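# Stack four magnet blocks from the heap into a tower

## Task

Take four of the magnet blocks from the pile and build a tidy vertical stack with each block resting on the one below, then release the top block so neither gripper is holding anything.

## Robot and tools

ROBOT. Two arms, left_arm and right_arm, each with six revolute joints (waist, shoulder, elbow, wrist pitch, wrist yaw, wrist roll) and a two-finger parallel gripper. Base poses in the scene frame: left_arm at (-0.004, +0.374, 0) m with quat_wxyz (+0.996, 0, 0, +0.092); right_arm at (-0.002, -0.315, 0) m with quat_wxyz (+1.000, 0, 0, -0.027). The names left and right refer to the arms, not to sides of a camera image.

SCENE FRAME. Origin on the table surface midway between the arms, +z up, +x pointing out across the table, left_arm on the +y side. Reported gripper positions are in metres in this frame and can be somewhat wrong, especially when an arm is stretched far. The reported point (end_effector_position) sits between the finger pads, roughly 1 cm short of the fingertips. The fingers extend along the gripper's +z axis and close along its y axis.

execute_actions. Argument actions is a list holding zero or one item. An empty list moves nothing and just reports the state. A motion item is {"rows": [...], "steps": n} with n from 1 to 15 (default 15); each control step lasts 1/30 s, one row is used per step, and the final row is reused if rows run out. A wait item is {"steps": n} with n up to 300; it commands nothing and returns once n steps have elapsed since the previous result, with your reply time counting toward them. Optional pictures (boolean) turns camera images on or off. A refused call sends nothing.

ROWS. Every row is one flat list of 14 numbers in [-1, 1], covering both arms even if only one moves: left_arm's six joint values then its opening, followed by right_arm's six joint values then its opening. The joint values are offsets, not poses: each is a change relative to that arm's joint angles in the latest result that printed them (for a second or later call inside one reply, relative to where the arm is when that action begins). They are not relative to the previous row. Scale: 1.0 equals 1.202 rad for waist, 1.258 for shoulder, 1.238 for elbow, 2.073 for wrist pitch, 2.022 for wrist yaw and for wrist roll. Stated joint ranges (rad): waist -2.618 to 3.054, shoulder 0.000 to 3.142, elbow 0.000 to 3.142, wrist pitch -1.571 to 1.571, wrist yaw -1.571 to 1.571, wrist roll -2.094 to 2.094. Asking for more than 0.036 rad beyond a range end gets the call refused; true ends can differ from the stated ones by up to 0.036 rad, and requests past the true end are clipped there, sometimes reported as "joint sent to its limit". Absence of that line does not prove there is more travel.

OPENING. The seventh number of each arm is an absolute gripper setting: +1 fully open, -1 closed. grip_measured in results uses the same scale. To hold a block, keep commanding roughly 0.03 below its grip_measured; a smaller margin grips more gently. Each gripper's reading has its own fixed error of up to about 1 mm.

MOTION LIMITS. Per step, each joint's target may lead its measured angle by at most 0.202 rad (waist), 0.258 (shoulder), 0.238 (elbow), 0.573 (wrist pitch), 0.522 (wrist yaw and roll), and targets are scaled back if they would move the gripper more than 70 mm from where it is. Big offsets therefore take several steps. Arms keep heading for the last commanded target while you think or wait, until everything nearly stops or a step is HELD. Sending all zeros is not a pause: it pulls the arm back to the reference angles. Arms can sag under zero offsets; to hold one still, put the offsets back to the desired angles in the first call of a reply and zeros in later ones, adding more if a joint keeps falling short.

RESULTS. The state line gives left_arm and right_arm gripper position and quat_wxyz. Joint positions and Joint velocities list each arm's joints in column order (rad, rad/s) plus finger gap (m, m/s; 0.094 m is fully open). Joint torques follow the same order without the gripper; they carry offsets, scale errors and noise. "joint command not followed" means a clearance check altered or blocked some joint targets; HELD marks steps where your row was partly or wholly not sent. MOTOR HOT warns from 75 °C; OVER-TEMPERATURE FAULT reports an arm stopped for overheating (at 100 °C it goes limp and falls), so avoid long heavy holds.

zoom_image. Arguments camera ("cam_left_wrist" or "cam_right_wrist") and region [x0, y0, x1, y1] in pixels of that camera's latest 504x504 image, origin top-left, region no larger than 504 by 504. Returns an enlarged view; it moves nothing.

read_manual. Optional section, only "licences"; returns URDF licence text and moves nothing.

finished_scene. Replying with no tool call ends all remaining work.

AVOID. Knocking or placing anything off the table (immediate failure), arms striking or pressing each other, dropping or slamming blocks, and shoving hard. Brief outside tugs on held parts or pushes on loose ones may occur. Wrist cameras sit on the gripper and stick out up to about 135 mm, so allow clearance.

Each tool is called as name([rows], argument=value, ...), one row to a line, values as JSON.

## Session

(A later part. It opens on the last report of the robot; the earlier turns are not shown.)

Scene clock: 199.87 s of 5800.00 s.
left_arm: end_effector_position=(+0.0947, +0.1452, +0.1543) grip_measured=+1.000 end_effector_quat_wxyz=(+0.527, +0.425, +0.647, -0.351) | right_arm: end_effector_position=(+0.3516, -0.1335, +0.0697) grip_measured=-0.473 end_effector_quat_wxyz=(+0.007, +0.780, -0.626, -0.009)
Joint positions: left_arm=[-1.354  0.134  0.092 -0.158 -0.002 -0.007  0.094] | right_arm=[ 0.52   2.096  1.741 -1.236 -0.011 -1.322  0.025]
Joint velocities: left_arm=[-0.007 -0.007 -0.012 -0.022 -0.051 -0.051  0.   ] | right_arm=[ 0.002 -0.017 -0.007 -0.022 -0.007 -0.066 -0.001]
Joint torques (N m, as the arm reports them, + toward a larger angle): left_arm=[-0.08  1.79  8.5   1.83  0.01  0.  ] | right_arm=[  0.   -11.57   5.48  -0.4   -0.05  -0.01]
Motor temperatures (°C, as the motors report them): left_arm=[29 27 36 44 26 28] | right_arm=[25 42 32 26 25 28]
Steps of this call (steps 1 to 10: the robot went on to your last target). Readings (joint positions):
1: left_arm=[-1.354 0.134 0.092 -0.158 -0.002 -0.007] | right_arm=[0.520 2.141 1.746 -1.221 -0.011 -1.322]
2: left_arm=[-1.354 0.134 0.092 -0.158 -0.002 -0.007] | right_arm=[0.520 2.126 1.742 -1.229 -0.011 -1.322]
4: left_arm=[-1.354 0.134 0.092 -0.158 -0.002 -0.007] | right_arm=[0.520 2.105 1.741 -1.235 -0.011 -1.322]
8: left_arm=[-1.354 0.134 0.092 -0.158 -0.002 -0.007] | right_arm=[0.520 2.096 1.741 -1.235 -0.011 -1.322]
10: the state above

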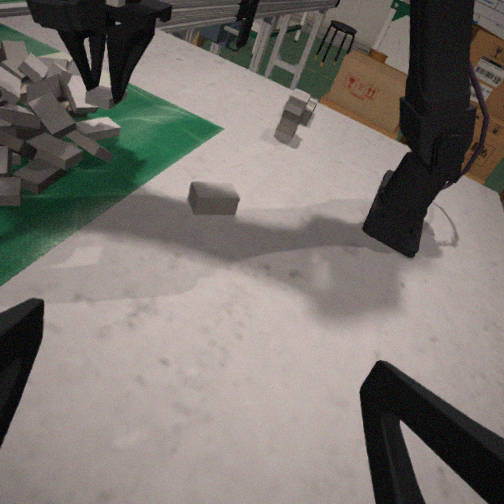

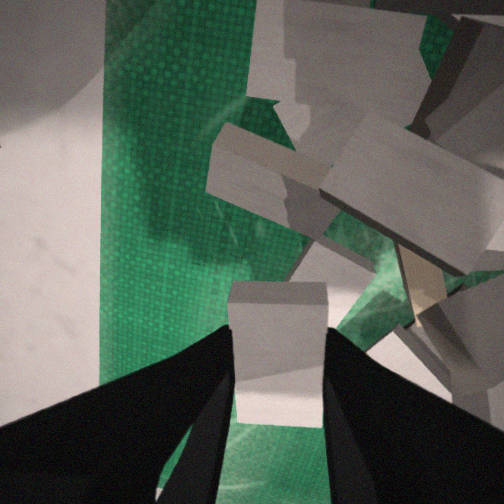

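execute_actions([
  {"rows":[[0,0,0,0,0,0,1,0,-0.025,-0.02,0,0,0.04,-0.52],[0,0,0,0,0,0,1,0,-0.055,-0.045,0.01,0,0.09,-0.52],[0,0,0,0,0,0,1,0.01,-0.085,-0.075,0.02,0,0.14,-0.52],[0,0,0,0,0,0,1,0.03,-0.115,-0.11,0.03,0,0.19,-0.52],[0,0,0,0,0,0,1,0.05,-0.145,-0.145,0.04,0,0.24,-0.52],[0,0,0,0,0,0,1,0.075,-0.175,-0.18,0.05,0,0.29,-0.52],[0,0,0,0,0,0,1,0.1,-0.205,-0.215,0.06,0,0.34,-0.52],[0,0,0,0,0,0,1,0.125,-0.235,-0.25,0.07,0,0.39,-0.52],[0,0,0,0,0,0,1,0.15,-0.265,-0.285,0.08,0,0.44,-0.52],[0,0,0,0,0,0,1,0.175,-0.29,-0.32,0.09,0,0.49,-0.52],[0,0,0,0,0,0,1,0.2,-0.315,-0.355,0.1,0,0.54,-0.52],[0,0,0,0,0,0,1,0.22,-0.335,-0.39,0.1,0,0.58,-0.52],[0,0,0,0,0,0,1,0.235,-0.347,-0.425,0.1,0,0.62,-0.52],[0,0,0,0,0,0,1,0.245,-0.354,-0.46,0.1,0,0.64,-0.52],[0,0,0,0,0,0,1,0.252,-0.354,-0.49,0.1,0,0.652,-0.52]]},
], pictures=false)

execute_actions([
  {"steps":18},
])

Scene clock: 208.00 s of 5800.00 s.
left_arm: end_effector_position=(+0.0947, +0.1452, +0.1543) grip_measured=+1.000 end_effector_quat_wxyz=(+0.527, +0.425, +0.647, -0.351) | right_arm: end_effector_position=(+0.2205, -0.0967, +0.0870) grip_measured=-0.472 end_effector_quat_wxyz=(+0.038, -0.503, +0.863, +0.016)
Joint positions: left_arm=[-1.354  0.134  0.092 -0.158 -0.002 -0.007  0.094] | right_arm=[ 0.817  1.662  1.235 -1.062 -0.014 -0.291  0.025]
Joint velocities: left_arm=[ 0.012  0.002 -0.007 -0.125 -0.11  -0.051  0.   ] | right_arm=[ 0.486 -0.369 -1.16   0.168 -0.139  1.897 -0.   ]
Joint torques (N m, as the arm reports them, + toward a larger angle): left_arm=[-0.07  1.7   8.55  1.83 -0.02 -0.01] | right_arm=[-1.87 -6.06  4.33  0.    0.12  0.05]
Motor temperatures (°C, as the motors report them): left_arm=[29 27 36 44 26 28] | right_arm=[25 43 32 26 25 28]
Steps of this call (steps 1 to 30: the robot went on to your last target; steps 31 to 90: nothing new was sent; then 4.63 s passed at rest; steps 91 to 105: all 15 steps of this action). Readings (joint positions):
91: left_arm=[-1.354 0.134 0.092 -0.158 -0.002 -0.007] | right_arm=[0.520 2.096 1.741 -1.236 -0.011 -1.310]
92: left_arm=[-1.354 0.134 0.092 -0.158 -0.002 -0.007] | right_arm=[0.520 2.089 1.733 -1.228 -0.010 -1.281]
94: left_arm=[-1.354 0.134 0.092 -0.158 -0.002 -0.007] | right_arm=[0.522 2.047 1.678 -1.202 -0.008 -1.181]
98: left_arm=[-1.354 0.134 0.092 -0.158 -0.002 -0.007] | right_arm=[0.585 1.891 1.515 -1.157 0.003 -0.884]
105: the state above

Scene clock: 208.60 s of 5800.00 s.
left_arm: end_effector_position=(+0.0947, +0.1452, +0.1543) grip_measured=+1.000 end_effector_quat_wxyz=(+0.527, +0.425, +0.647, -0.351) | right_arm: end_effector_position=(+0.1982, -0.1123, +0.0626) grip_measured=-0.472 end_effector_quat_wxyz=(-0.003, -0.386, +0.923, +0.007)
Joint positions: left_arm=[-1.354  0.134  0.092 -0.158 -0.002 -0.007  0.094] | right_arm=[ 0.831  1.659  1.135 -1.047 -0.016 -0.014  0.025]
Joint velocities: left_arm=[ 0.002  0.012  0.007 -0.022  0.022  0.066  0.   ] | right_arm=[-0.012 -0.017  0.012 -0.037  0.051 -0.037 -0.   ]
Joint torques (N m, as the arm reports them, + toward a larger angle): left_arm=[-0.11  1.72  8.55  1.86 -0.01  0.  ] | right_arm=[-0.66 -7.46  6.83  0.    0.02  0.05]
Motor temperatures (°C, as the motors report them): left_arm=[29 27 36 44 26 28] | right_arm=[25 43 32 26 25 28]
Steps of this call (steps 1 to 18: the robot went on to your last target). Readings (joint positions):
1: left_arm=[-1.354 0.134 0.092 -0.158 -0.002 -0.007] | right_arm=[0.829 1.656 1.201 -1.060 -0.017 -0.235]
2: left_arm=[-1.354 0.134 0.092 -0.158 -0.002 -0.007] | right_arm=[0.832 1.656 1.174 -1.060 -0.018 -0.190]
4: left_arm=[-1.354 0.134 0.092 -0.158 -0.002 -0.007] | right_arm=[0.831 1.659 1.141 -1.060 -0.016 -0.124]
8: left_arm=[-1.354 0.134 0.092 -0.158 -0.002 -0.007] | right_arm=[0.831 1.659 1.135 -1.054 -0.016 -0.056]
18: the state above

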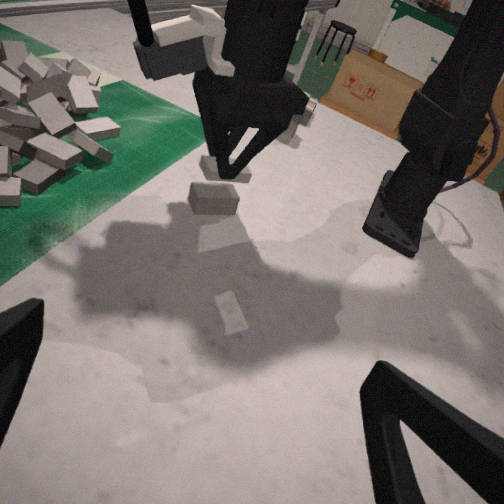

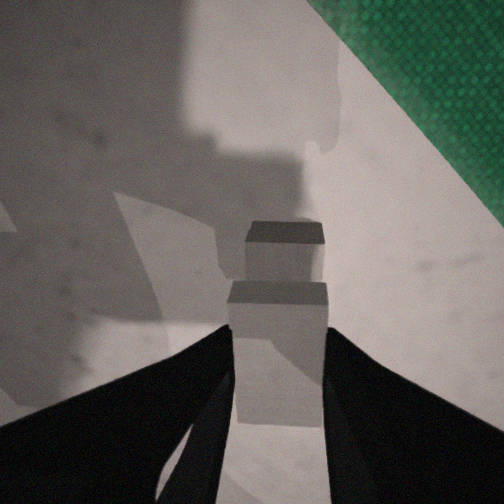

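execute_actions([
  {"rows":[[0,0,0,0,0,0,1,0,0.005,0,0.015,0.007,0,-0.52],[0,0,0,0,0,0,1,0,0.01,0,0.02,0.007,0,-0.52],[0,0,0,0,0,0,1,0,0.016,0,0.02,0.007,0,-0.52],[0,0,0,0,0,0,1,0,0.022,0,0.02,0.007,0,-0.52],[0,0,0,0,0,0,1,0,0.028,0,0.02,0.007,0,-0.52],[0,0,0,0,0,0,1,0,0.034,0,0.02,0.007,0,-0.52],[0,0,0,0,0,0,1,0,0.04,0,0.02,0.007,0,-0.52]]},
])

zoom_image(camera="cam_left_wrist", region=[160,130,280,250])

zoom_image(camera="cam_right_wrist", region=[180,180,380,380])

Scene clock: 214.03 s of 5800.00 s.
left_arm: end_effector_position=(+0.0947, +0.1452, +0.1543) grip_measured=+1.000 end_effector_quat_wxyz=(+0.527, +0.425, +0.647, -0.351) | right_arm: end_effector_position=(+0.2012, -0.1112, +0.0496) grip_measured=-0.472 end_effector_quat_wxyz=(-0.013, -0.383, +0.924, -0.001)
Joint positions: left_arm=[-1.354  0.134  0.092 -0.158 -0.002 -0.007  0.094] | right_arm=[ 0.831  1.707  1.135 -1.023 -0.008 -0.009  0.025]
Joint velocities: left_arm=[ 0.007 -0.002 -0.012 -0.037 -0.037  0.022  0.   ] | right_arm=[-0.017 -0.002 -0.002  0.037  0.037 -0.007 -0.   ]
Joint torques (N m, as the arm reports them, + toward a larger angle): left_arm=[-0.02  1.77  8.51  1.89 -0.01 -0.03] | right_arm=[ 0.   -6.78  6.71 -0.02  0.02 -0.07]
Motor temperatures (°C, as the motors report them): left_arm=[29 27 36 44 26 28] | right_arm=[25 42 32 26 25 28]
Steps of this call (steps 1 to 15: the robot went on to your last target; steps 16 to 90: nothing new was sent; then 1.93 s passed at rest; steps 91 to 105: all 15 steps of this action). Readings (joint positions):
91: left_arm=[-1.354 0.134 0.092 -0.158 -0.002 -0.007] | right_arm=[0.831 1.659 1.135 -1.045 -0.015 -0.009]
92: left_arm=[-1.354 0.134 0.092 -0.158 -0.002 -0.007] | right_arm=[0.831 1.659 1.135 -1.043 -0.013 -0.009]
94: left_arm=[-1.354 0.134 0.092 -0.158 -0.002 -0.007] | right_arm=[0.831 1.664 1.135 -1.035 -0.011 -0.009]
98: left_arm=[-1.354 0.134 0.092 -0.158 -0.002 -0.007] | right_arm=[0.831 1.693 1.135 -1.027 -0.010 -0.009]
105: the state above

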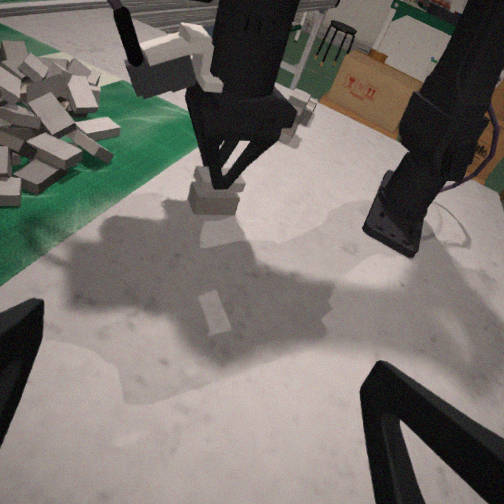

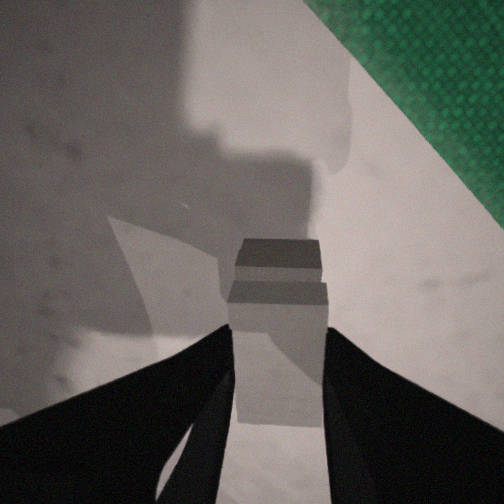

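Region (160, 130, 280, 250) of cam_left_wrist's 504x504 image, scaled by 4.200, with more detail than that image has.

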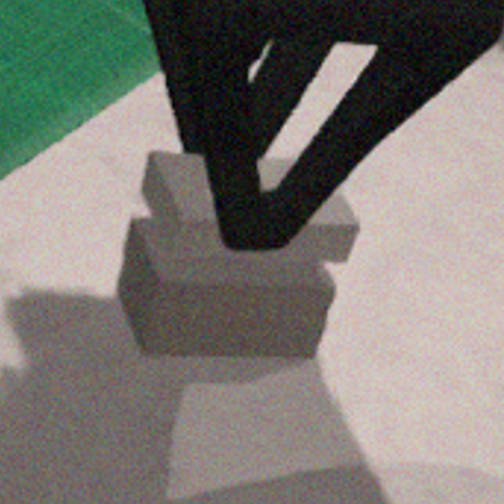

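Region (180, 180, 380, 380) of cam_right_wrist's 504x504 image, scaled by 2.520, with more detail than that image has.

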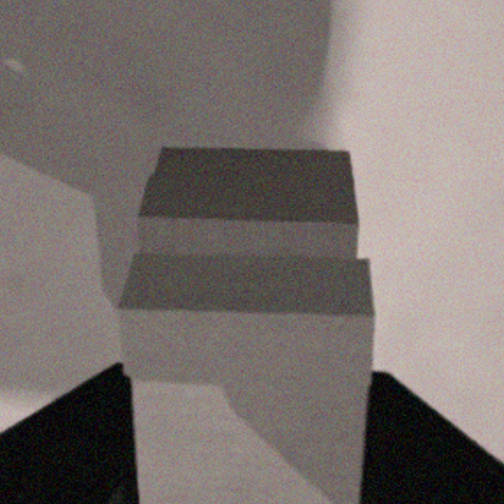

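execute_actions([
  {"rows":[[0,0,0,0,0,0,1,0,0,0,0.0145,-0.004,0,-0.52],[0,0,0,0,0,0,1,0,0,0,0.0145,-0.004,0,-0.52],[0,0,0,0,0,0,1,0,0,0,0.0145,-0.004,0,-0.52],[0,0,0,0,0,0,1,0,0.01,0,0.0145,-0.004,0,-0.52],[0,0,0,0,0,0,1,0,0.019,0,0.0145,-0.004,0,-0.52]],"steps":15},
])

zoom_image(camera="cam_left_wrist", region=[160,130,280,250])

zoom_image(camera="cam_right_wrist", region=[180,180,380,380])

Scene clock: 218.93 s of 5800.00 s.
left_arm: end_effector_position=(+0.0947, +0.1452, +0.1543) grip_measured=+1.000 end_effector_quat_wxyz=(+0.527, +0.425, +0.647, -0.351) | right_arm: end_effector_position=(+0.2022, -0.1097, +0.0446) grip_measured=-0.472 end_effector_quat_wxyz=(-0.016, -0.383, +0.924, -0.001)
Joint positions: left_arm=[-1.354  0.134  0.092 -0.158 -0.002 -0.007  0.094] | right_arm=[ 0.831  1.726  1.135 -1.01  -0.01  -0.009  0.025]
Joint velocities: left_arm=[-0.002  0.007 -0.017 -0.037  0.066  0.007  0.   ] | right_arm=[ 0.022 -0.007  0.007  0.022 -0.051 -0.066 -0.001]
Joint torques (N m, as the arm reports them, + toward a larger angle): left_arm=[ 0.01  1.68  8.53  1.85  0.   -0.01] | right_arm=[-0.01 -6.73  6.58 -0.04 -0.09 -0.01]
Motor temperatures (°C, as the motors report them): left_arm=[29 27 36 44 26 28] | right_arm=[25 41 32 26 25 28]
Steps of this call (steps 1 to 15: the robot went on to your last target; steps 16 to 90: nothing new was sent; then 1.40 s passed at rest; steps 91 to 105: all 15 steps of this action). Readings (joint positions):
91: left_arm=[-1.354 0.134 0.092 -0.158 -0.002 -0.007] | right_arm=[0.831 1.707 1.135 -1.022 -0.008 -0.009]
92: left_arm=[-1.354 0.134 0.092 -0.158 -0.002 -0.007] | right_arm=[0.831 1.707 1.135 -1.020 -0.009 -0.009]
94: left_arm=[-1.354 0.134 0.092 -0.158 -0.002 -0.007] | right_arm=[0.831 1.707 1.135 -1.016 -0.010 -0.009]
98: left_arm=[-1.354 0.134 0.092 -0.158 -0.002 -0.007] | right_arm=[0.831 1.720 1.135 -1.012 -0.010 -0.009]
105: the state above

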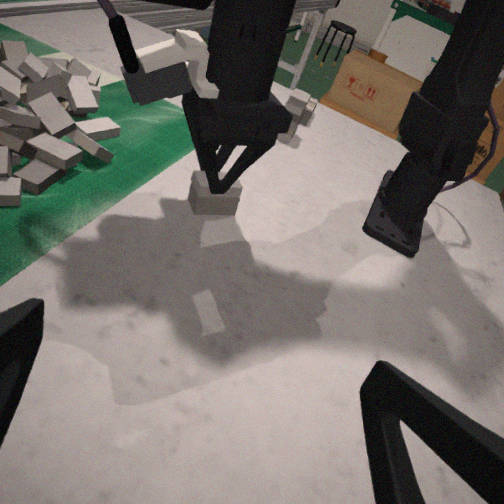

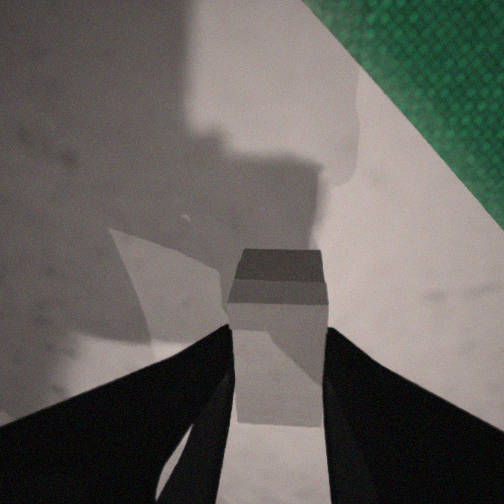

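Region (160, 130, 280, 250) of cam_left_wrist's 504x504 image, scaled by 4.200, with more detail than that image has.

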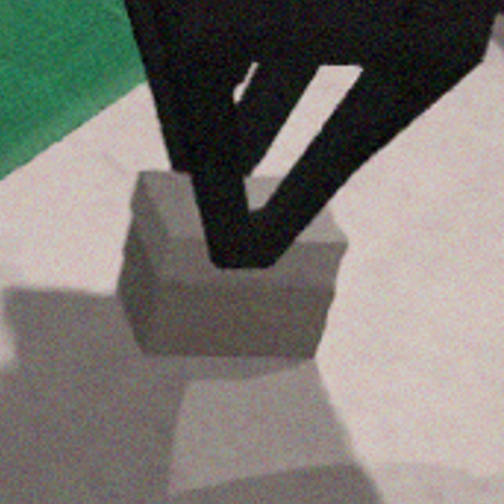

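Region (180, 180, 380, 380) of cam_right_wrist's 504x504 image, scaled by 2.520, with more detail than that image has.

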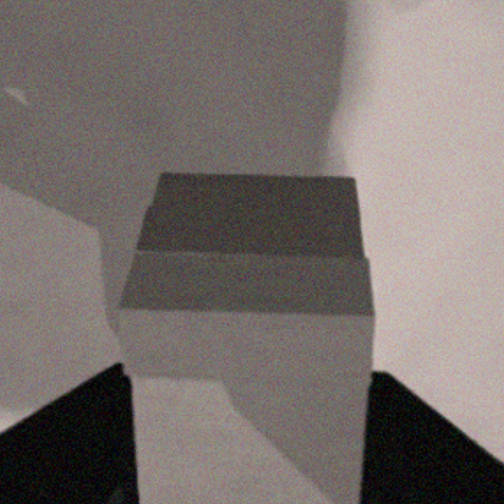

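execute_actions([
  {"rows":[[0,0,0,0,0,0,1,0,0.018,0,0.008,0,0,-0.52],[0,0,0,0,0,0,1,0,0.018,0,0.008,0,0,-0.52],[0,0,0,0,0,0,1,0,0.018,0,0.008,0,0,-0.52],[0,0,0,0,0,0,1,0,0.012,0,0.008,0,0,-0.52],[0,0,0,0,0,0,1,0,0.008,0,0.008,0,0,-0.52],[0,0,0,0,0,0,1,0,0.005,0,0,0,0,-0.52],[0,0,0,0,0,0,1,0,0.005,0,0,0,0,-0.47],[0,0,0,0,0,0,1,0,0.005,0,0,0,0,-0.43],[0,0,0,0,0,0,1,0,0.005,0,0,0,0,-0.38],[0,0,0,0,0,0,1,0,0.005,0,0,0,0,-0.32],[0,0,0,0,0,0,1,0,0.005,0,0,0,0,-0.26],[0,0,0,0,0,0,1,0,0.005,0,0,0,0,-0.2]],"steps":13},
], pictures=false)

execute_actions([
  {"rows":[[0,0,0,0,0,0,1,0,-0.01,0.02,-0.02,0,0,-0.2],[0,0,0,0,0,0,1,0,-0.02,0.035,-0.03,0,0,-0.2],[0,0,0,0,0,0,1,0,-0.03,0.05,-0.045,0,0,-0.2],[0,0,0,0,0,0,1,0,-0.03,0.07,-0.06,0,0,-0.2],[0,0,0,0,0,0,1,0,-0.03,0.09,-0.075,0,0,-0.2],[0,0,0,0,0,0,1,0,-0.03,0.11,-0.09,0,0,-0.2],[0,0,0,0,0,0,1,0,-0.03,0.13,-0.094,0,0,-0.2],[0,0,0,0,0,0,1,0,-0.03,0.15,-0.094,0,0,-0.2]]},
])

Scene clock: 225.57 s of 5800.00 s.
left_arm: end_effector_position=(+0.0947, +0.1452, +0.1543) grip_measured=+1.000 end_effector_quat_wxyz=(+0.527, +0.425, +0.647, -0.351) | right_arm: end_effector_position=(+0.2019, -0.1099, +0.0424) grip_measured=-0.208 end_effector_quat_wxyz=(-0.019, -0.383, +0.923, -0.002)
Joint positions: left_arm=[-1.354  0.134  0.092 -0.158 -0.002 -0.007  0.094] | right_arm=[ 0.831  1.734  1.135 -1.01  -0.011 -0.009  0.037]
Joint velocities: left_arm=[-0.012  0.007  0.002 -0.081 -0.051  0.007  0.   ] | right_arm=[-0.002 -0.002  0.002  0.081 -0.007  0.007  0.011]
Joint torques (N m, as the arm reports them, + toward a larger angle): left_arm=[ 0.03  1.75  8.64  1.83 -0.01  0.  ] | right_arm=[-0.11 -7.4   6.7  -0.23 -0.02 -0.01]
Motor temperatures (°C, as the motors report them): left_arm=[29 27 36 44 26 28] | right_arm=[25 40 32 26 25 28]
Steps of this call (steps 1 to 15: the robot went on to your last target; steps 16 to 90: nothing new was sent; then 3.20 s passed at rest; steps 91 to 103: all 13 steps of this action). Readings (joint positions):
91: left_arm=[-1.354 0.134 0.092 -0.158 -0.002 -0.007] | right_arm=[0.831 1.727 1.135 -1.010 -0.011 -0.009]
92: left_arm=[-1.354 0.134 0.092 -0.158 -0.002 -0.007] | right_arm=[0.831 1.730 1.135 -1.010 -0.011 -0.009]
94: left_arm=[-1.354 0.134 0.092 -0.158 -0.002 -0.007] | right_arm=[0.831 1.734 1.135 -1.009 -0.011 -0.009]
98: left_arm=[-1.354 0.134 0.092 -0.158 -0.002 -0.007] | right_arm=[0.831 1.734 1.135 -1.010 -0.011 -0.009]
103: the state above

Scene clock: 226.07 s of 5800.00 s.
left_arm: end_effector_position=(+0.0947, +0.1452, +0.1543) grip_measured=+1.000 end_effector_quat_wxyz=(+0.527, +0.425, +0.647, -0.351) | right_arm: end_effector_position=(+0.2113, -0.1007, +0.0903) grip_measured=-0.202 end_effector_quat_wxyz=(-0.004, -0.383, +0.924, +0.004)
Joint positions: left_arm=[-1.354  0.134  0.092 -0.158 -0.002 -0.007  0.094] | right_arm=[ 0.831  1.705  1.3   -1.17  -0.011 -0.009  0.037]
Joint velocities: left_arm=[ 0.002  0.007 -0.012 -0.037 -0.081  0.022  0.   ] | right_arm=[-0.017 -0.017 -0.022 -0.168 -0.037 -0.022 -0.001]
Joint torques (N m, as the arm reports them, + toward a larger angle): left_arm=[-0.08  1.69  8.6   1.84 -0.02 -0.02] | right_arm=[-0.01 -8.03  8.81 -0.22 -0.01 -0.01]
Motor temperatures (°C, as the motors report them): left_arm=[29 27 36 44 26 28] | right_arm=[25 41 32 26 25 28]
Steps of this call (steps 1 to 15: all 15 steps of this action). Readings (joint positions):
1: left_arm=[-1.354 0.134 0.092 -0.158 -0.002 -0.007] | right_arm=[0.831 1.734 1.135 -1.012 -0.011 -0.009]
2: left_arm=[-1.354 0.134 0.092 -0.158 -0.002 -0.007] | right_arm=[0.831 1.733 1.137 -1.019 -0.011 -0.009]
4: left_arm=[-1.354 0.134 0.092 -0.158 -0.002 -0.007] | right_arm=[0.831 1.731 1.152 -1.052 -0.011 -0.009]
8: left_arm=[-1.354 0.134 0.092 -0.158 -0.002 -0.007] | right_arm=[0.831 1.724 1.241 -1.136 -0.011 -0.009]
15: the state above

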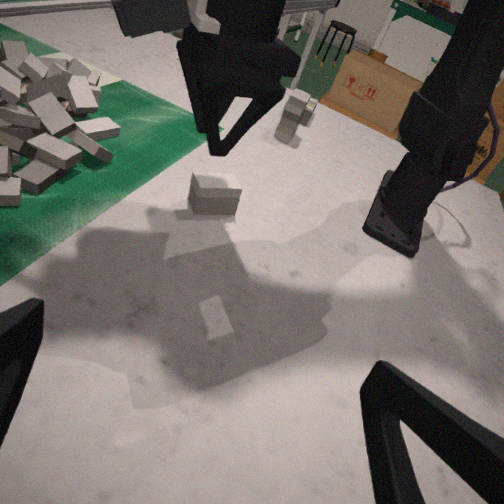

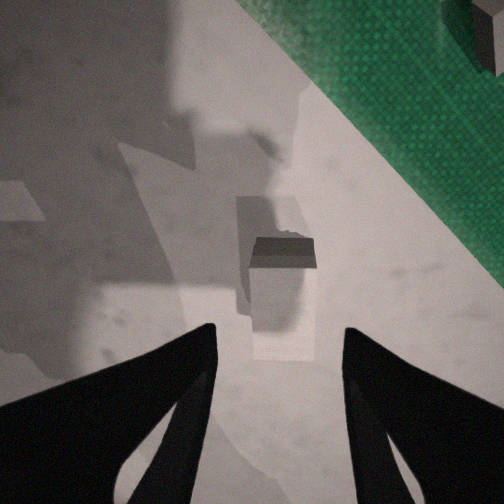

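execute_actions([
  {"rows":[[0,0,0,0,0,0,1,-0.01,0.01,0.03,-0.01,0,-0.03,-0.2],[0,0,0,0,0,0,1,-0.03,0.025,0.06,-0.01,0,-0.06,-0.2],[0,0,0,0,0,0,1,-0.055,0.045,0.09,-0.01,0,-0.09,-0.2],[0,0,0,0,0,0,1,-0.08,0.07,0.12,-0.01,0.005,-0.12,-0.2],[0,0,0,0,0,0,1,-0.105,0.095,0.15,-0.01,0.008,-0.16,-0.2],[0,0,0,0,0,0,1,-0.13,0.12,0.18,-0.01,0.008,-0.2,-0.2],[0,0,0,0,0,0,1,-0.155,0.145,0.21,-0.01,0.008,-0.24,-0.22],[0,0,0,0,0,0,1,-0.18,0.17,0.24,-0.01,0.008,-0.28,-0.24],[0,0,0,0,0,0,1,-0.2,0.195,0.27,-0.01,0.008,-0.32,-0.26],[0,0,0,0,0,0,1,-0.22,0.22,0.3,-0.01,0.008,-0.36,-0.28],[0,0,0,0,0,0,1,-0.24,0.245,0.325,-0.01,0.008,-0.39,-0.28],[0,0,0,0,0,0,1,-0.255,0.265,0.345,-0.01,0.008,-0.41,-0.28],[0,0,0,0,0,0,1,-0.263,0.283,0.36,-0.01,0.008,-0.42,-0.28],[0,0,0,0,0,0,1,-0.269,0.297,0.366,-0.01,0.008,-0.42,-0.28],[0,0,0,0,0,0,1,-0.269,0.307,0.366,-0.01,0.008,-0.42,-0.28]]},
], pictures=false)

execute_actions([
  {"steps":14},
])

Scene clock: 233.43 s of 5800.00 s.
left_arm: end_effector_position=(+0.0947, +0.1452, +0.1543) grip_measured=+1.000 end_effector_quat_wxyz=(+0.527, +0.425, +0.647, -0.351) | right_arm: end_effector_position=(+0.3613, -0.1372, +0.0789) grip_measured=-0.278 end_effector_quat_wxyz=(+0.022, -0.550, +0.835, -0.006)
Joint positions: left_arm=[-1.354  0.134  0.092 -0.158 -0.002 -0.007  0.094] | right_arm=[ 0.508  2.055  1.715 -1.186  0.006 -0.71   0.034]
Joint velocities: left_arm=[-0.007 -0.007  0.002  0.095  0.007 -0.037  0.   ] | right_arm=[-0.364  0.535  0.247  0.051  0.066 -0.945 -0.001]
Joint torques (N m, as the arm reports them, + toward a larger angle): left_arm=[-0.13  1.82  8.56  1.86  0.01 -0.01] | right_arm=[  1.68 -10.2    9.16  -0.27  -0.16  -0.09]
Motor temperatures (°C, as the motors report them): left_arm=[29 27 36 45 26 28] | right_arm=[25 40 33 26 25 28]
Steps of this call (steps 1 to 30: the robot went on to your last target; steps 31 to 90: nothing new was sent; then 3.87 s passed at rest; steps 91 to 105: all 15 steps of this action). Readings (joint positions):
91: left_arm=[-1.354 0.134 0.092 -0.158 -0.002 -0.007] | right_arm=[0.831 1.705 1.300 -1.189 -0.011 -0.018]
92: left_arm=[-1.354 0.134 0.092 -0.158 -0.002 -0.007] | right_arm=[0.828 1.709 1.306 -1.194 -0.011 -0.038]
94: left_arm=[-1.354 0.134 0.092 -0.158 -0.002 -0.007] | right_arm=[0.804 1.739 1.353 -1.205 -0.014 -0.100]
98: left_arm=[-1.354 0.134 0.092 -0.158 -0.002 -0.007] | right_arm=[0.688 1.854 1.511 -1.202 -0.011 -0.312]
105: the state above

Scene clock: 233.90 s of 5800.00 s.
left_arm: end_effector_position=(+0.0947, +0.1452, +0.1543) grip_measured=+1.000 end_effector_quat_wxyz=(+0.527, +0.425, +0.647, -0.351) | right_arm: end_effector_position=(+0.3634, -0.1417, +0.0644) grip_measured=-0.278 end_effector_quat_wxyz=(+0.004, -0.602, +0.798, -0.007)
Joint positions: left_arm=[-1.354  0.134  0.092 -0.158 -0.002 -0.007  0.094] | right_arm=[ 0.499  2.096  1.72  -1.184  0.012 -0.847  0.034]
Joint velocities: left_arm=[ 0.017  0.007 -0.022 -0.066  0.007  0.037  0.   ] | right_arm=[-0.002  0.002 -0.007 -0.022 -0.022  0.037  0.   ]
Joint torques (N m, as the arm reports them, + toward a larger angle): left_arm=[-0.04  1.74  8.55  1.85  0.01 -0.02] | right_arm=[  0.83 -11.33   9.83  -0.21  -0.05  -0.07]
Motor temperatures (°C, as the motors report them): left_arm=[29 27 36 45 26 28] | right_arm=[25 40 33 26 25 28]
Steps of this call (steps 1 to 14: the robot went on to your last target). Readings (joint positions):
1: left_arm=[-1.354 0.134 0.092 -0.158 -0.002 -0.007] | right_arm=[0.499 2.071 1.720 -1.184 0.009 -0.739]
2: left_arm=[-1.354 0.134 0.092 -0.158 -0.002 -0.007] | right_arm=[0.495 2.082 1.720 -1.184 0.011 -0.761]
4: left_arm=[-1.354 0.134 0.092 -0.158 -0.002 -0.007] | right_arm=[0.495 2.095 1.720 -1.184 0.012 -0.794]
8: left_arm=[-1.354 0.134 0.092 -0.158 -0.002 -0.007] | right_arm=[0.499 2.096 1.720 -1.184 0.012 -0.829]
14: the state above

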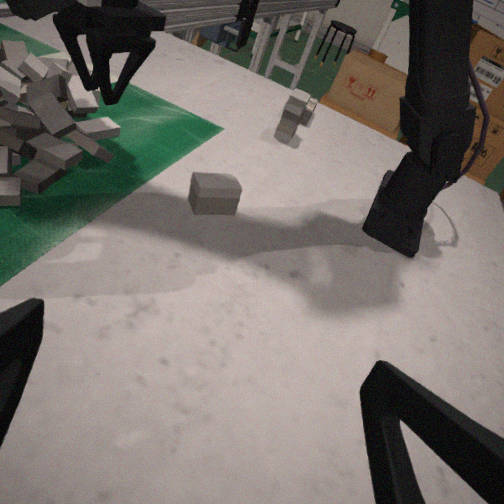

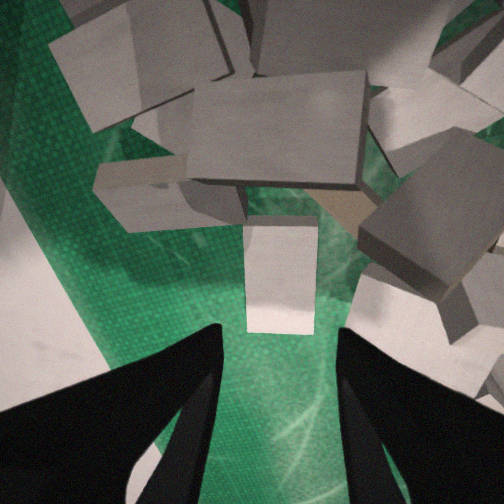

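execute_actions([
  {"rows":[[0,0,0,0,0,0,1,0,0,0,0.02,0,0,-0.3],[0,0,0,0,0,0,1,0,0,-0.01,0.025,0,0,-0.31],[0,0,0,0,0,0,1,0,0.005,-0.02,0.03,0,0,-0.31],[0,0,0,0,0,0,1,0,0.01,-0.03,0.037,0,0,-0.31],[0,0,0,0,0,0,1,0,0.013,-0.038,0.044,0,0,-0.31],[0,0,0,0,0,0,1,0,0.016,-0.046,0.05,0,0,-0.31],[0,0,0,0,0,0,1,0,0.019,-0.054,0.056,0,0,-0.31],[0,0,0,0,0,0,1,0,0.022,-0.062,0.062,0,0,-0.31],[0,0,0,0,0,0,1,0,0.024,-0.07,0.067,0,0,-0.31],[0,0,0,0,0,0,1,0,0.026,-0.078,0.069,0,0,-0.31],[0,0,0,0,0,0,1,0,0.028,-0.086,0.069,0,0,-0.31],[0,0,0,0,0,0,1,0,0.03,-0.093,0.069,0,0,-0.31]]},
], pictures=false)

execute_actions([
  {"steps":8},
])

Scene clock: 238.47 s of 5800.00 s.
left_arm: end_effector_position=(+0.0947, +0.1452, +0.1543) grip_measured=+1.000 end_effector_quat_wxyz=(+0.527, +0.425, +0.647, -0.351) | right_arm: end_effector_position=(+0.3603, -0.1432, +0.0276) grip_measured=-0.308 end_effector_quat_wxyz=(-0.005, -0.604, +0.797, -0.005)
Joint positions: left_arm=[-1.354  0.134  0.092 -0.158 -0.002 -0.007  0.094] | right_arm=[ 0.499  2.13   1.623 -1.072  0.013 -0.852  0.033]
Joint velocities: left_arm=[-0.017 -0.007 -0.012 -0.007  0.007 -0.007  0.   ] | right_arm=[ 0.007  0.085 -0.105  0.022  0.007 -0.066 -0.   ]
Joint torques (N m, as the arm reports them, + toward a larger angle): left_arm=[-0.12  1.72  8.47  1.85  0.02  0.02] | right_arm=[ -0.02 -11.01   5.86   0.01   0.     0.05]
Motor temperatures (°C, as the motors report them): left_arm=[29 27 36 45 26 28] | right_arm=[25 41 33 26 25 28]
Steps of this call (steps 1 to 30: the robot went on to your last target; steps 31 to 90: nothing new was sent; then 1.07 s passed at rest; steps 91 to 105: all 15 steps of this action). Readings (joint positions):
91: left_arm=[-1.354 0.134 0.092 -0.158 -0.002 -0.007] | right_arm=[0.499 2.096 1.720 -1.182 0.012 -0.853]
92: left_arm=[-1.354 0.134 0.092 -0.158 -0.002 -0.007] | right_arm=[0.499 2.096 1.720 -1.177 0.012 -0.853]
94: left_arm=[-1.354 0.134 0.092 -0.158 -0.002 -0.007] | right_arm=[0.499 2.096 1.718 -1.160 0.012 -0.853]
98: left_arm=[-1.354 0.134 0.092 -0.158 -0.002 -0.007] | right_arm=[0.499 2.099 1.687 -1.114 0.012 -0.852]
105: the state above

Scene clock: 238.73 s of 5800.00 s.
left_arm: end_effector_position=(+0.0947, +0.1452, +0.1543) grip_measured=+1.000 end_effector_quat_wxyz=(+0.527, +0.425, +0.647, -0.351) | right_arm: end_effector_position=(+0.3616, -0.1427, +0.0255) grip_measured=-0.308 end_effector_quat_wxyz=(-0.003, -0.604, +0.797, -0.006)
Joint positions: left_arm=[-1.354  0.134  0.092 -0.158 -0.002 -0.007  0.094] | right_arm=[ 0.499  2.133  1.62  -1.06   0.013 -0.852  0.033]
Joint velocities: left_arm=[-0.012  0.002 -0.002  0.022 -0.066  0.007  0.   ] | right_arm=[ 0.017 -0.007 -0.002  0.051  0.007  0.007  0.   ]
Joint torques (N m, as the arm reports them, + toward a larger angle): left_arm=[ 0.09  1.69  8.5   1.86 -0.01  0.  ] | right_arm=[ -0.03 -10.87   5.7   -0.06  -0.03   0.05]
Motor temperatures (°C, as the motors report them): left_arm=[29 27 36 45 26 28] | right_arm=[25 41 33 26 25 28]
Steps of this call (steps 1 to 8: the robot went on to your last target). Readings (joint positions):
1: left_arm=[-1.354 0.134 0.092 -0.158 -0.002 -0.007] | right_arm=[0.499 2.132 1.621 -1.070 0.013 -0.852]
2: left_arm=[-1.354 0.134 0.092 -0.158 -0.002 -0.007] | right_arm=[0.499 2.133 1.620 -1.068 0.013 -0.852]
4: left_arm=[-1.354 0.134 0.092 -0.158 -0.002 -0.007] | right_arm=[0.499 2.133 1.620 -1.065 0.013 -0.852]
8: the state above

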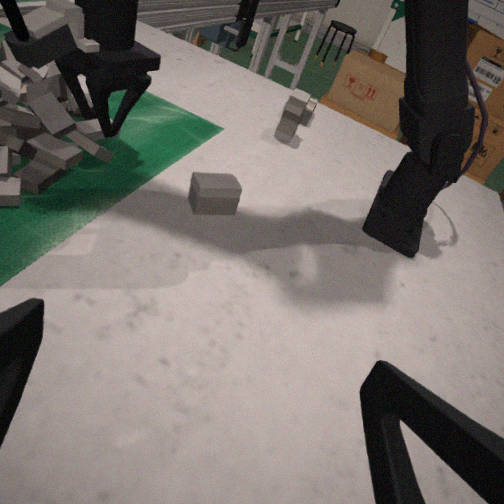

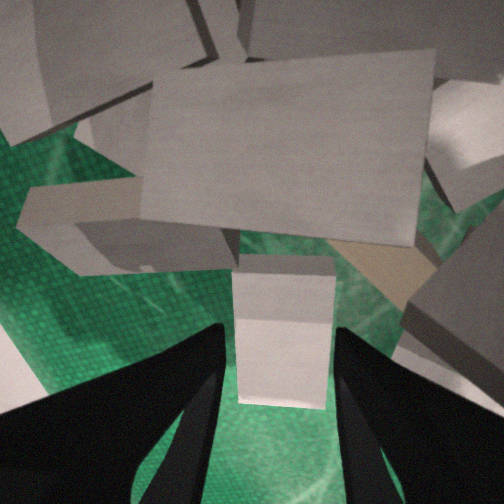

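execute_actions([
  {"rows":[[0,0,0,0,0,0,1,0,0,0,0,0,0,-0.35],[0,0,0,0,0,0,1,0,0,0,0,0,0,-0.39],[0,0,0,0,0,0,1,0,0,0,0,0,0,-0.43],[0,0,0,0,0,0,1,0,0,0,0,0,0,-0.46],[0,0,0,0,0,0,1,0,0,0,0,0,0,-0.49],[0,0,0,0,0,0,1,0,0,0,0,0,0,-0.52]],"steps":9},
], pictures=false)

execute_actions([
  {"rows":[[0,0,0,0,0,0,1,0,-0.015,0,-0.02,0,0,-0.52],[0,0,0,0,0,0,1,0,-0.035,-0.01,-0.03,0,0,-0.52],[0,0,0,0,0,0,1,0,-0.06,-0.02,-0.04,0,0,-0.52],[0,0,0,0,0,0,1,0,-0.09,-0.035,-0.05,0,0,-0.52],[0,0,0,0,0,0,1,0,-0.12,-0.055,-0.05,0,0,-0.52],[0,0,0,0,0,0,1,0,-0.15,-0.08,-0.05,0,0.02,-0.52],[0,0,0,0,0,0,1,0.015,-0.18,-0.11,-0.05,0,0.06,-0.52],[0,0,0,0,0,0,1,0.04,-0.21,-0.14,-0.05,-0.005,0.11,-0.52],[0,0,0,0,0,0,1,0.07,-0.24,-0.17,-0.04,-0.01,0.16,-0.52],[0,0,0,0,0,0,1,0.105,-0.27,-0.205,-0.035,-0.013,0.21,-0.52],[0,0,0,0,0,0,1,0.14,-0.3,-0.24,-0.03,-0.013,0.26,-0.52],[0,0,0,0,0,0,1,0.175,-0.33,-0.275,-0.025,-0.013,0.31,-0.52],[0,0,0,0,0,0,1,0.21,-0.36,-0.31,-0.02,-0.013,0.36,-0.52],[0,0,0,0,0,0,1,0.24,-0.385,-0.345,-0.015,-0.013,0.4,-0.52],[0,0,0,0,0,0,1,0.268,-0.403,-0.375,-0.012,-0.013,0.42,-0.52]]},
], pictures=false)

execute_actions([
  {"steps":18},
])

Scene clock: 248.33 s of 5800.00 s.
left_arm: end_effector_position=(+0.0947, +0.1452, +0.1543) grip_measured=+1.000 end_effector_quat_wxyz=(+0.527, +0.425, +0.647, -0.351) | right_arm: end_effector_position=(+0.3623, -0.1425, +0.0255) grip_measured=-0.476 end_effector_quat_wxyz=(-0.001, -0.604, +0.797, -0.007)
Joint positions: left_arm=[-1.354  0.134  0.092 -0.158 -0.002 -0.007  0.094] | right_arm=[ 0.499  2.133  1.62  -1.057  0.014 -0.852  0.025]
Joint velocities: left_arm=[ 0.002 -0.007  0.017  0.037 -0.066 -0.066  0.   ] | right_arm=[ 0.002 -0.007 -0.002  0.007 -0.022 -0.095 -0.   ]
Joint torques (N m, as the arm reports them, + toward a larger angle): left_arm=[ 0.03  1.79  8.46  1.86 -0.01 -0.01] | right_arm=[ -0.09 -11.05   6.93  -0.21  -0.01  -0.02]
Motor temperatures (°C, as the motors report them): left_arm=[29 27 36 45 26 28] | right_arm=[25 43 32 26 25 28]
Steps of this call (steps 1 to 30: the robot went on to your last target; steps 31 to 90: nothing new was sent; then 6.30 s passed at rest; steps 91 to 99: all 9 steps of this action). Readings (joint positions):
91: left_arm=[-1.354 0.134 0.092 -0.158 -0.002 -0.007] | right_arm=[0.499 2.133 1.620 -1.057 0.013 -0.852]
92: left_arm=[-1.354 0.134 0.092 -0.158 -0.002 -0.007] | right_arm=[0.499 2.133 1.620 -1.057 0.013 -0.852]
94: left_arm=[-1.354 0.134 0.092 -0.158 -0.002 -0.007] | right_arm=[0.499 2.133 1.620 -1.057 0.014 -0.852]
98: left_arm=[-1.354 0.134 0.092 -0.158 -0.002 -0.007] | right_arm=[0.499 2.133 1.620 -1.057 0.014 -0.852]
99: the state above

Scene clock: 248.83 s of 5800.00 s.
left_arm: end_effector_position=(+0.0947, +0.1452, +0.1543) grip_measured=+1.000 end_effector_quat_wxyz=(+0.527, +0.425, +0.647, -0.351) | right_arm: end_effector_position=(+0.2334, -0.1160, +0.0868) grip_measured=-0.476 end_effector_quat_wxyz=(+0.025, -0.484, +0.875, +0.002)
Joint positions: left_arm=[-1.354  0.134  0.092 -0.158 -0.002 -0.007  0.094] | right_arm=[ 0.754  1.679  1.254 -1.096  0.006 -0.309  0.025]
Joint velocities: left_arm=[-0.002  0.007  0.007 -0.007  0.022 -0.037  0.   ] | right_arm=[ 1.448 -0.852 -1.209  0.125 -0.154  1.985  0.001]
Joint torques (N m, as the arm reports them, + toward a larger angle): left_arm=[0.02 1.68 8.57 1.86 0.   0.  ] | right_arm=[-1.86 -7.07  5.   -0.16  0.07  0.03]
Motor temperatures (°C, as the motors report them): left_arm=[29 27 36 45 26 28] | right_arm=[25 43 32 26 25 28]
Steps of this call (steps 1 to 15: all 15 steps of this action). Readings (joint positions):
1: left_arm=[-1.354 0.134 0.092 -0.158 -0.002 -0.007] | right_arm=[0.499 2.133 1.620 -1.059 0.014 -0.852]
2: left_arm=[-1.354 0.134 0.092 -0.158 -0.002 -0.007] | right_arm=[0.499 2.131 1.620 -1.064 0.014 -0.852]
4: left_arm=[-1.354 0.134 0.092 -0.158 -0.002 -0.007] | right_arm=[0.499 2.110 1.607 -1.078 0.014 -0.852]
8: left_arm=[-1.354 0.134 0.092 -0.158 -0.002 -0.007] | right_arm=[0.503 1.968 1.514 -1.106 0.016 -0.792]
15: the state above

Scene clock: 249.43 s of 5800.00 s.
left_arm: end_effector_position=(+0.0947, +0.1452, +0.1543) grip_measured=+1.000 end_effector_quat_wxyz=(+0.527, +0.425, +0.647, -0.351) | right_arm: end_effector_position=(+0.1961, -0.1146, +0.0747) grip_measured=-0.476 end_effector_quat_wxyz=(-0.006, -0.385, +0.923, +0.007)
Joint positions: left_arm=[-1.354  0.134  0.092 -0.158 -0.002 -0.007  0.094] | right_arm=[ 0.829  1.641  1.165 -1.101 -0.017 -0.014  0.025]
Joint velocities: left_arm=[ 0.002  0.007 -0.002  0.037 -0.022 -0.066  0.   ] | right_arm=[ 0.017  0.012  0.012  0.066 -0.051  0.066 -0.   ]
Joint torques (N m, as the arm reports them, + toward a larger angle): left_arm=[-0.14  1.77  8.61  1.84  0.    0.03] | right_arm=[-0.51 -7.83  6.22 -0.01  0.02  0.  ]
Motor temperatures (°C, as the motors report them): left_arm=[29 27 36 45 26 28] | right_arm=[25 43 32 26 25 28]
Steps of this call (steps 1 to 18: the robot went on to your last target). Readings (joint positions):
1: left_arm=[-1.354 0.134 0.092 -0.158 -0.002 -0.007] | right_arm=[0.799 1.656 1.219 -1.097 -0.003 -0.249]
2: left_arm=[-1.354 0.134 0.092 -0.158 -0.002 -0.007] | right_arm=[0.829 1.644 1.195 -1.101 -0.013 -0.202]
4: left_arm=[-1.354 0.134 0.092 -0.158 -0.002 -0.007] | right_arm=[0.846 1.641 1.171 -1.104 -0.023 -0.134]
8: left_arm=[-1.354 0.134 0.092 -0.158 -0.002 -0.007] | right_arm=[0.831 1.641 1.165 -1.101 -0.019 -0.059]
18: the state above

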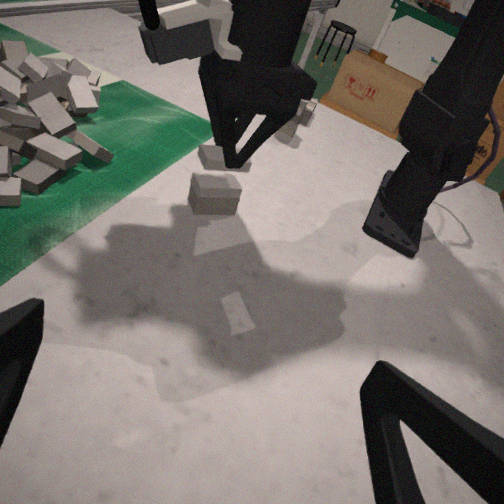

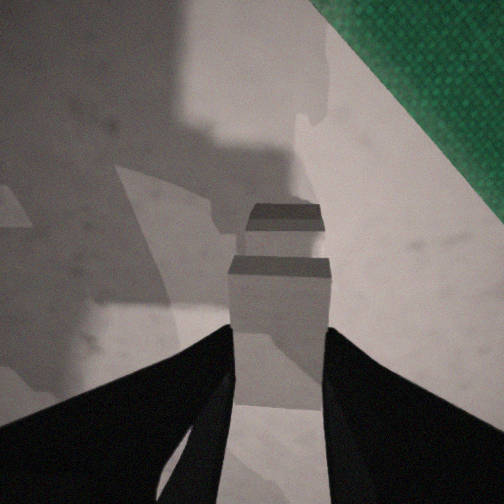

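execute_actions([
  {"rows":[[0,0,0,0,0,0,1,0,0,0,0.015,0.006,0,-0.52],[0,0,0,0,0,0,1,0,0.005,-0.01,0.02,0.006,0,-0.52],[0,0,0,0,0,0,1,0,0.01,-0.02,0.025,0.006,0,-0.52],[0,0,0,0,0,0,1,0,0.015,-0.028,0.03,0.006,0,-0.52],[0,0,0,0,0,0,1,0,0.02,-0.034,0.033,0.006,0,-0.52],[0,0,0,0,0,0,1,0,0.024,-0.038,0.033,0.006,0,-0.52],[0,0,0,0,0,0,1,0,0.027,-0.038,0.033,0.006,0,-0.52]]},
])

zoom_image(camera="cam_left_wrist", region=[160,120,280,240])

zoom_image(camera="cam_right_wrist", region=[180,180,380,380])

Scene clock: 257.53 s of 5800.00 s.
left_arm: end_effector_position=(+0.0947, +0.1452, +0.1543) grip_measured=+1.000 end_effector_quat_wxyz=(+0.527, +0.425, +0.647, -0.351) | right_arm: end_effector_position=(+0.1964, -0.1157, +0.0581) grip_measured=-0.476 end_effector_quat_wxyz=(-0.013, -0.382, +0.924, +0.001)
Joint positions: left_arm=[-1.354  0.134  0.092 -0.158 -0.002 -0.007  0.094] | right_arm=[ 0.829  1.673  1.132 -1.054 -0.011 -0.008  0.025]
Joint velocities: left_arm=[-0.022 -0.002  0.002 -0.066 -0.066 -0.037  0.   ] | right_arm=[ 0.002  0.002  0.007  0.095  0.007 -0.007  0.001]
Joint torques (N m, as the arm reports them, + toward a larger angle): left_arm=[0.08 1.78 8.55 1.84 0.   0.  ] | right_arm=[-0.01 -6.55  5.68 -0.11  0.   -0.07]
Motor temperatures (°C, as the motors report them): left_arm=[29 27 36 45 26 28] | right_arm=[25 42 32 27 25 28]
Steps of this call (steps 1 to 30: the robot went on to your last target; steps 31 to 90: nothing new was sent; then 4.60 s passed at rest; steps 91 to 105: all 15 steps of this action). Readings (joint positions):
91: left_arm=[-1.354 0.134 0.092 -0.158 -0.002 -0.007] | right_arm=[0.829 1.641 1.165 -1.099 -0.016 -0.008]
92: left_arm=[-1.354 0.134 0.092 -0.158 -0.002 -0.007] | right_arm=[0.829 1.641 1.165 -1.097 -0.015 -0.008]
94: left_arm=[-1.354 0.134 0.092 -0.158 -0.002 -0.007] | right_arm=[0.829 1.642 1.163 -1.085 -0.014 -0.008]
98: left_arm=[-1.354 0.134 0.092 -0.158 -0.002 -0.007] | right_arm=[0.829 1.659 1.143 -1.060 -0.012 -0.008]
105: the state above

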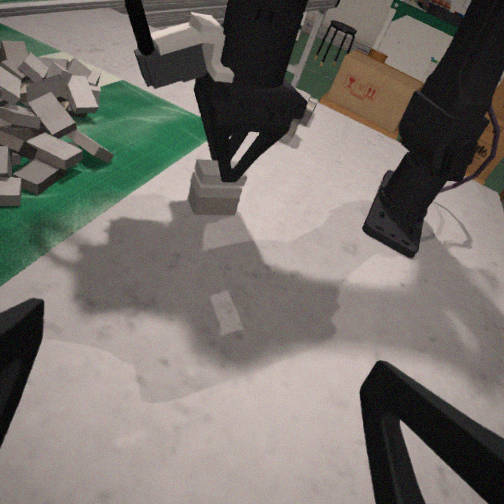

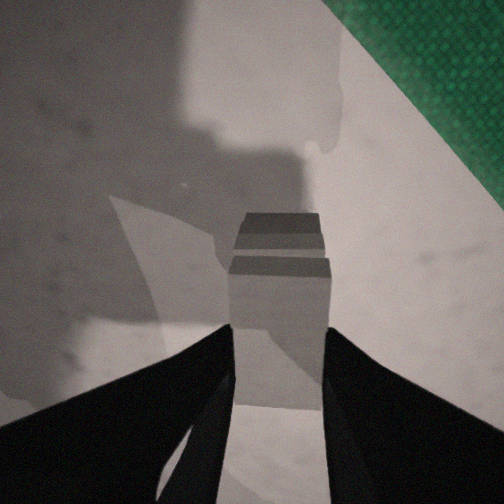

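Region (160, 120, 280, 240) of cam_left_wrist's 504x504 image, scaled by 4.200, with more detail than that image has.

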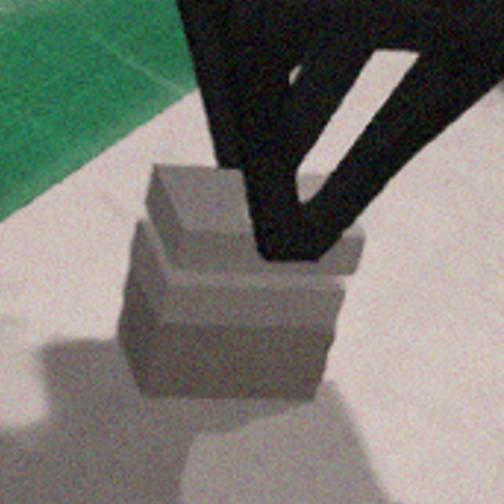

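Region (180, 180, 380, 380) of cam_right_wrist's 504x504 image, scaled by 2.520, with more detail than that image has.

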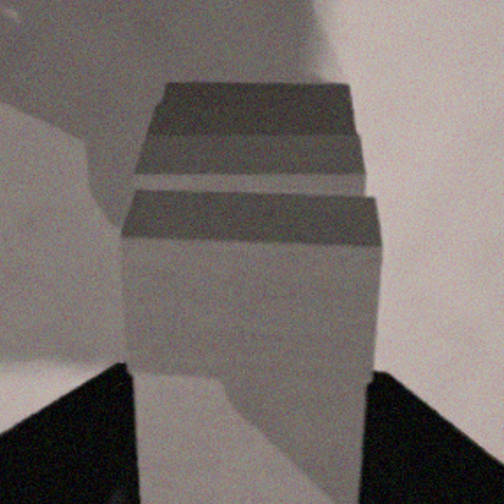

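execute_actions([
  {"rows":[[0,0,0,0,0,0,1,0,0,0,0.0125,-0.004,-0.014,-0.52],[0,0,0,0,0,0,1,0,0,0,0.0125,-0.004,-0.014,-0.52],[0,0,0,0,0,0,1,0,0,0,0.0125,-0.004,-0.014,-0.52],[0,0,0,0,0,0,1,0,0,0,0.0125,-0.004,-0.014,-0.52],[0,0,0,0,0,0,1,0,0.01,0,0.0125,-0.004,-0.014,-0.52],[0,0,0,0,0,0,1,0,0.018,0,0.0125,-0.004,-0.014,-0.52]],"steps":15},
])

zoom_image(camera="cam_left_wrist", region=[160,120,280,240])

zoom_image(camera="cam_right_wrist", region=[180,180,380,380])

Scene clock: 267.80 s of 5800.00 s.
left_arm: end_effector_position=(+0.0947, +0.1452, +0.1543) grip_measured=+1.000 end_effector_quat_wxyz=(+0.527, +0.425, +0.647, -0.351) | right_arm: end_effector_position=(+0.1969, -0.1148, +0.0543) grip_measured=-0.476 end_effector_quat_wxyz=(-0.017, -0.392, +0.920, +0.001)
Joint positions: left_arm=[-1.354  0.134  0.092 -0.158 -0.002 -0.007  0.094] | right_arm=[ 0.829  1.687  1.132 -1.046 -0.013 -0.03   0.025]
Joint velocities: left_arm=[-0.002 -0.007  0.007  0.022  0.051 -0.051  0.   ] | right_arm=[-0.017  0.007 -0.007  0.022  0.007 -0.007  0.001]
Joint torques (N m, as the arm reports them, + toward a larger angle): left_arm=[-0.16  1.62  8.56  1.87  0.    0.02] | right_arm=[-0.03 -6.16  6.72 -0.06 -0.06 -0.08]
Motor temperatures (°C, as the motors report them): left_arm=[29 27 36 45 26 28] | right_arm=[25 40 32 27 25 28]
Steps of this call (steps 1 to 15: the robot went on to your last target; steps 16 to 90: nothing new was sent; then 6.77 s passed at rest; steps 91 to 105: all 15 steps of this action). Readings (joint positions):
91: left_arm=[-1.354 0.134 0.092 -0.158 -0.002 -0.007] | right_arm=[0.829 1.673 1.132 -1.050 -0.011 -0.012]
92: left_arm=[-1.354 0.134 0.092 -0.158 -0.002 -0.007] | right_arm=[0.829 1.673 1.132 -1.049 -0.012 -0.016]
94: left_arm=[-1.354 0.134 0.092 -0.158 -0.002 -0.007] | right_arm=[0.829 1.673 1.132 -1.048 -0.013 -0.021]
98: left_arm=[-1.354 0.134 0.092 -0.158 -0.002 -0.007] | right_arm=[0.829 1.681 1.132 -1.046 -0.013 -0.027]
105: the state above

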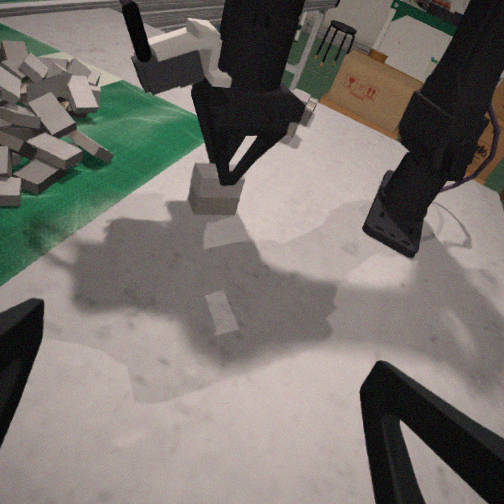

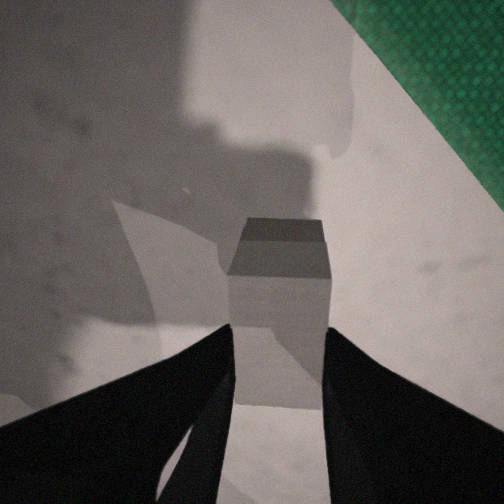

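Region (160, 120, 280, 240) of cam_left_wrist's 504x504 image, scaled by 4.200, with more detail than that image has.

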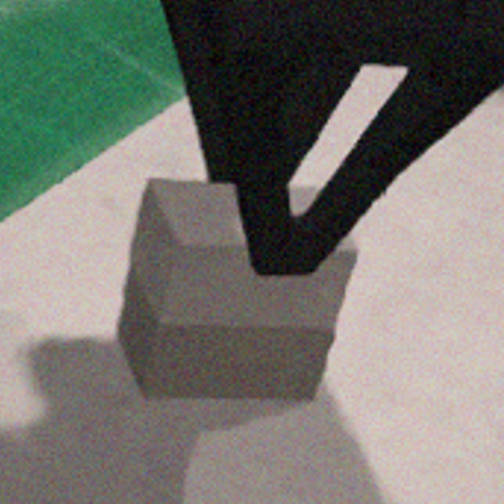

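Region (180, 180, 380, 380) of cam_right_wrist's 504x504 image, scaled by 2.520, with more detail than that image has.

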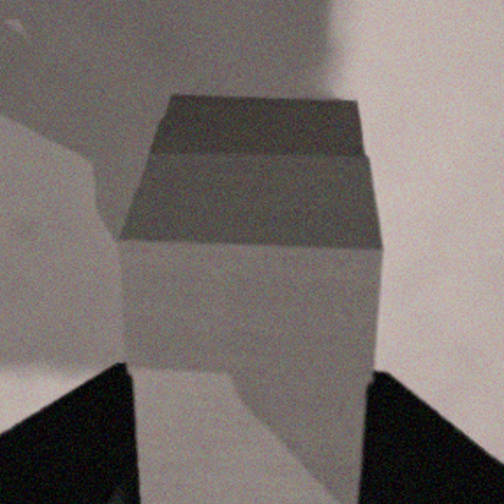

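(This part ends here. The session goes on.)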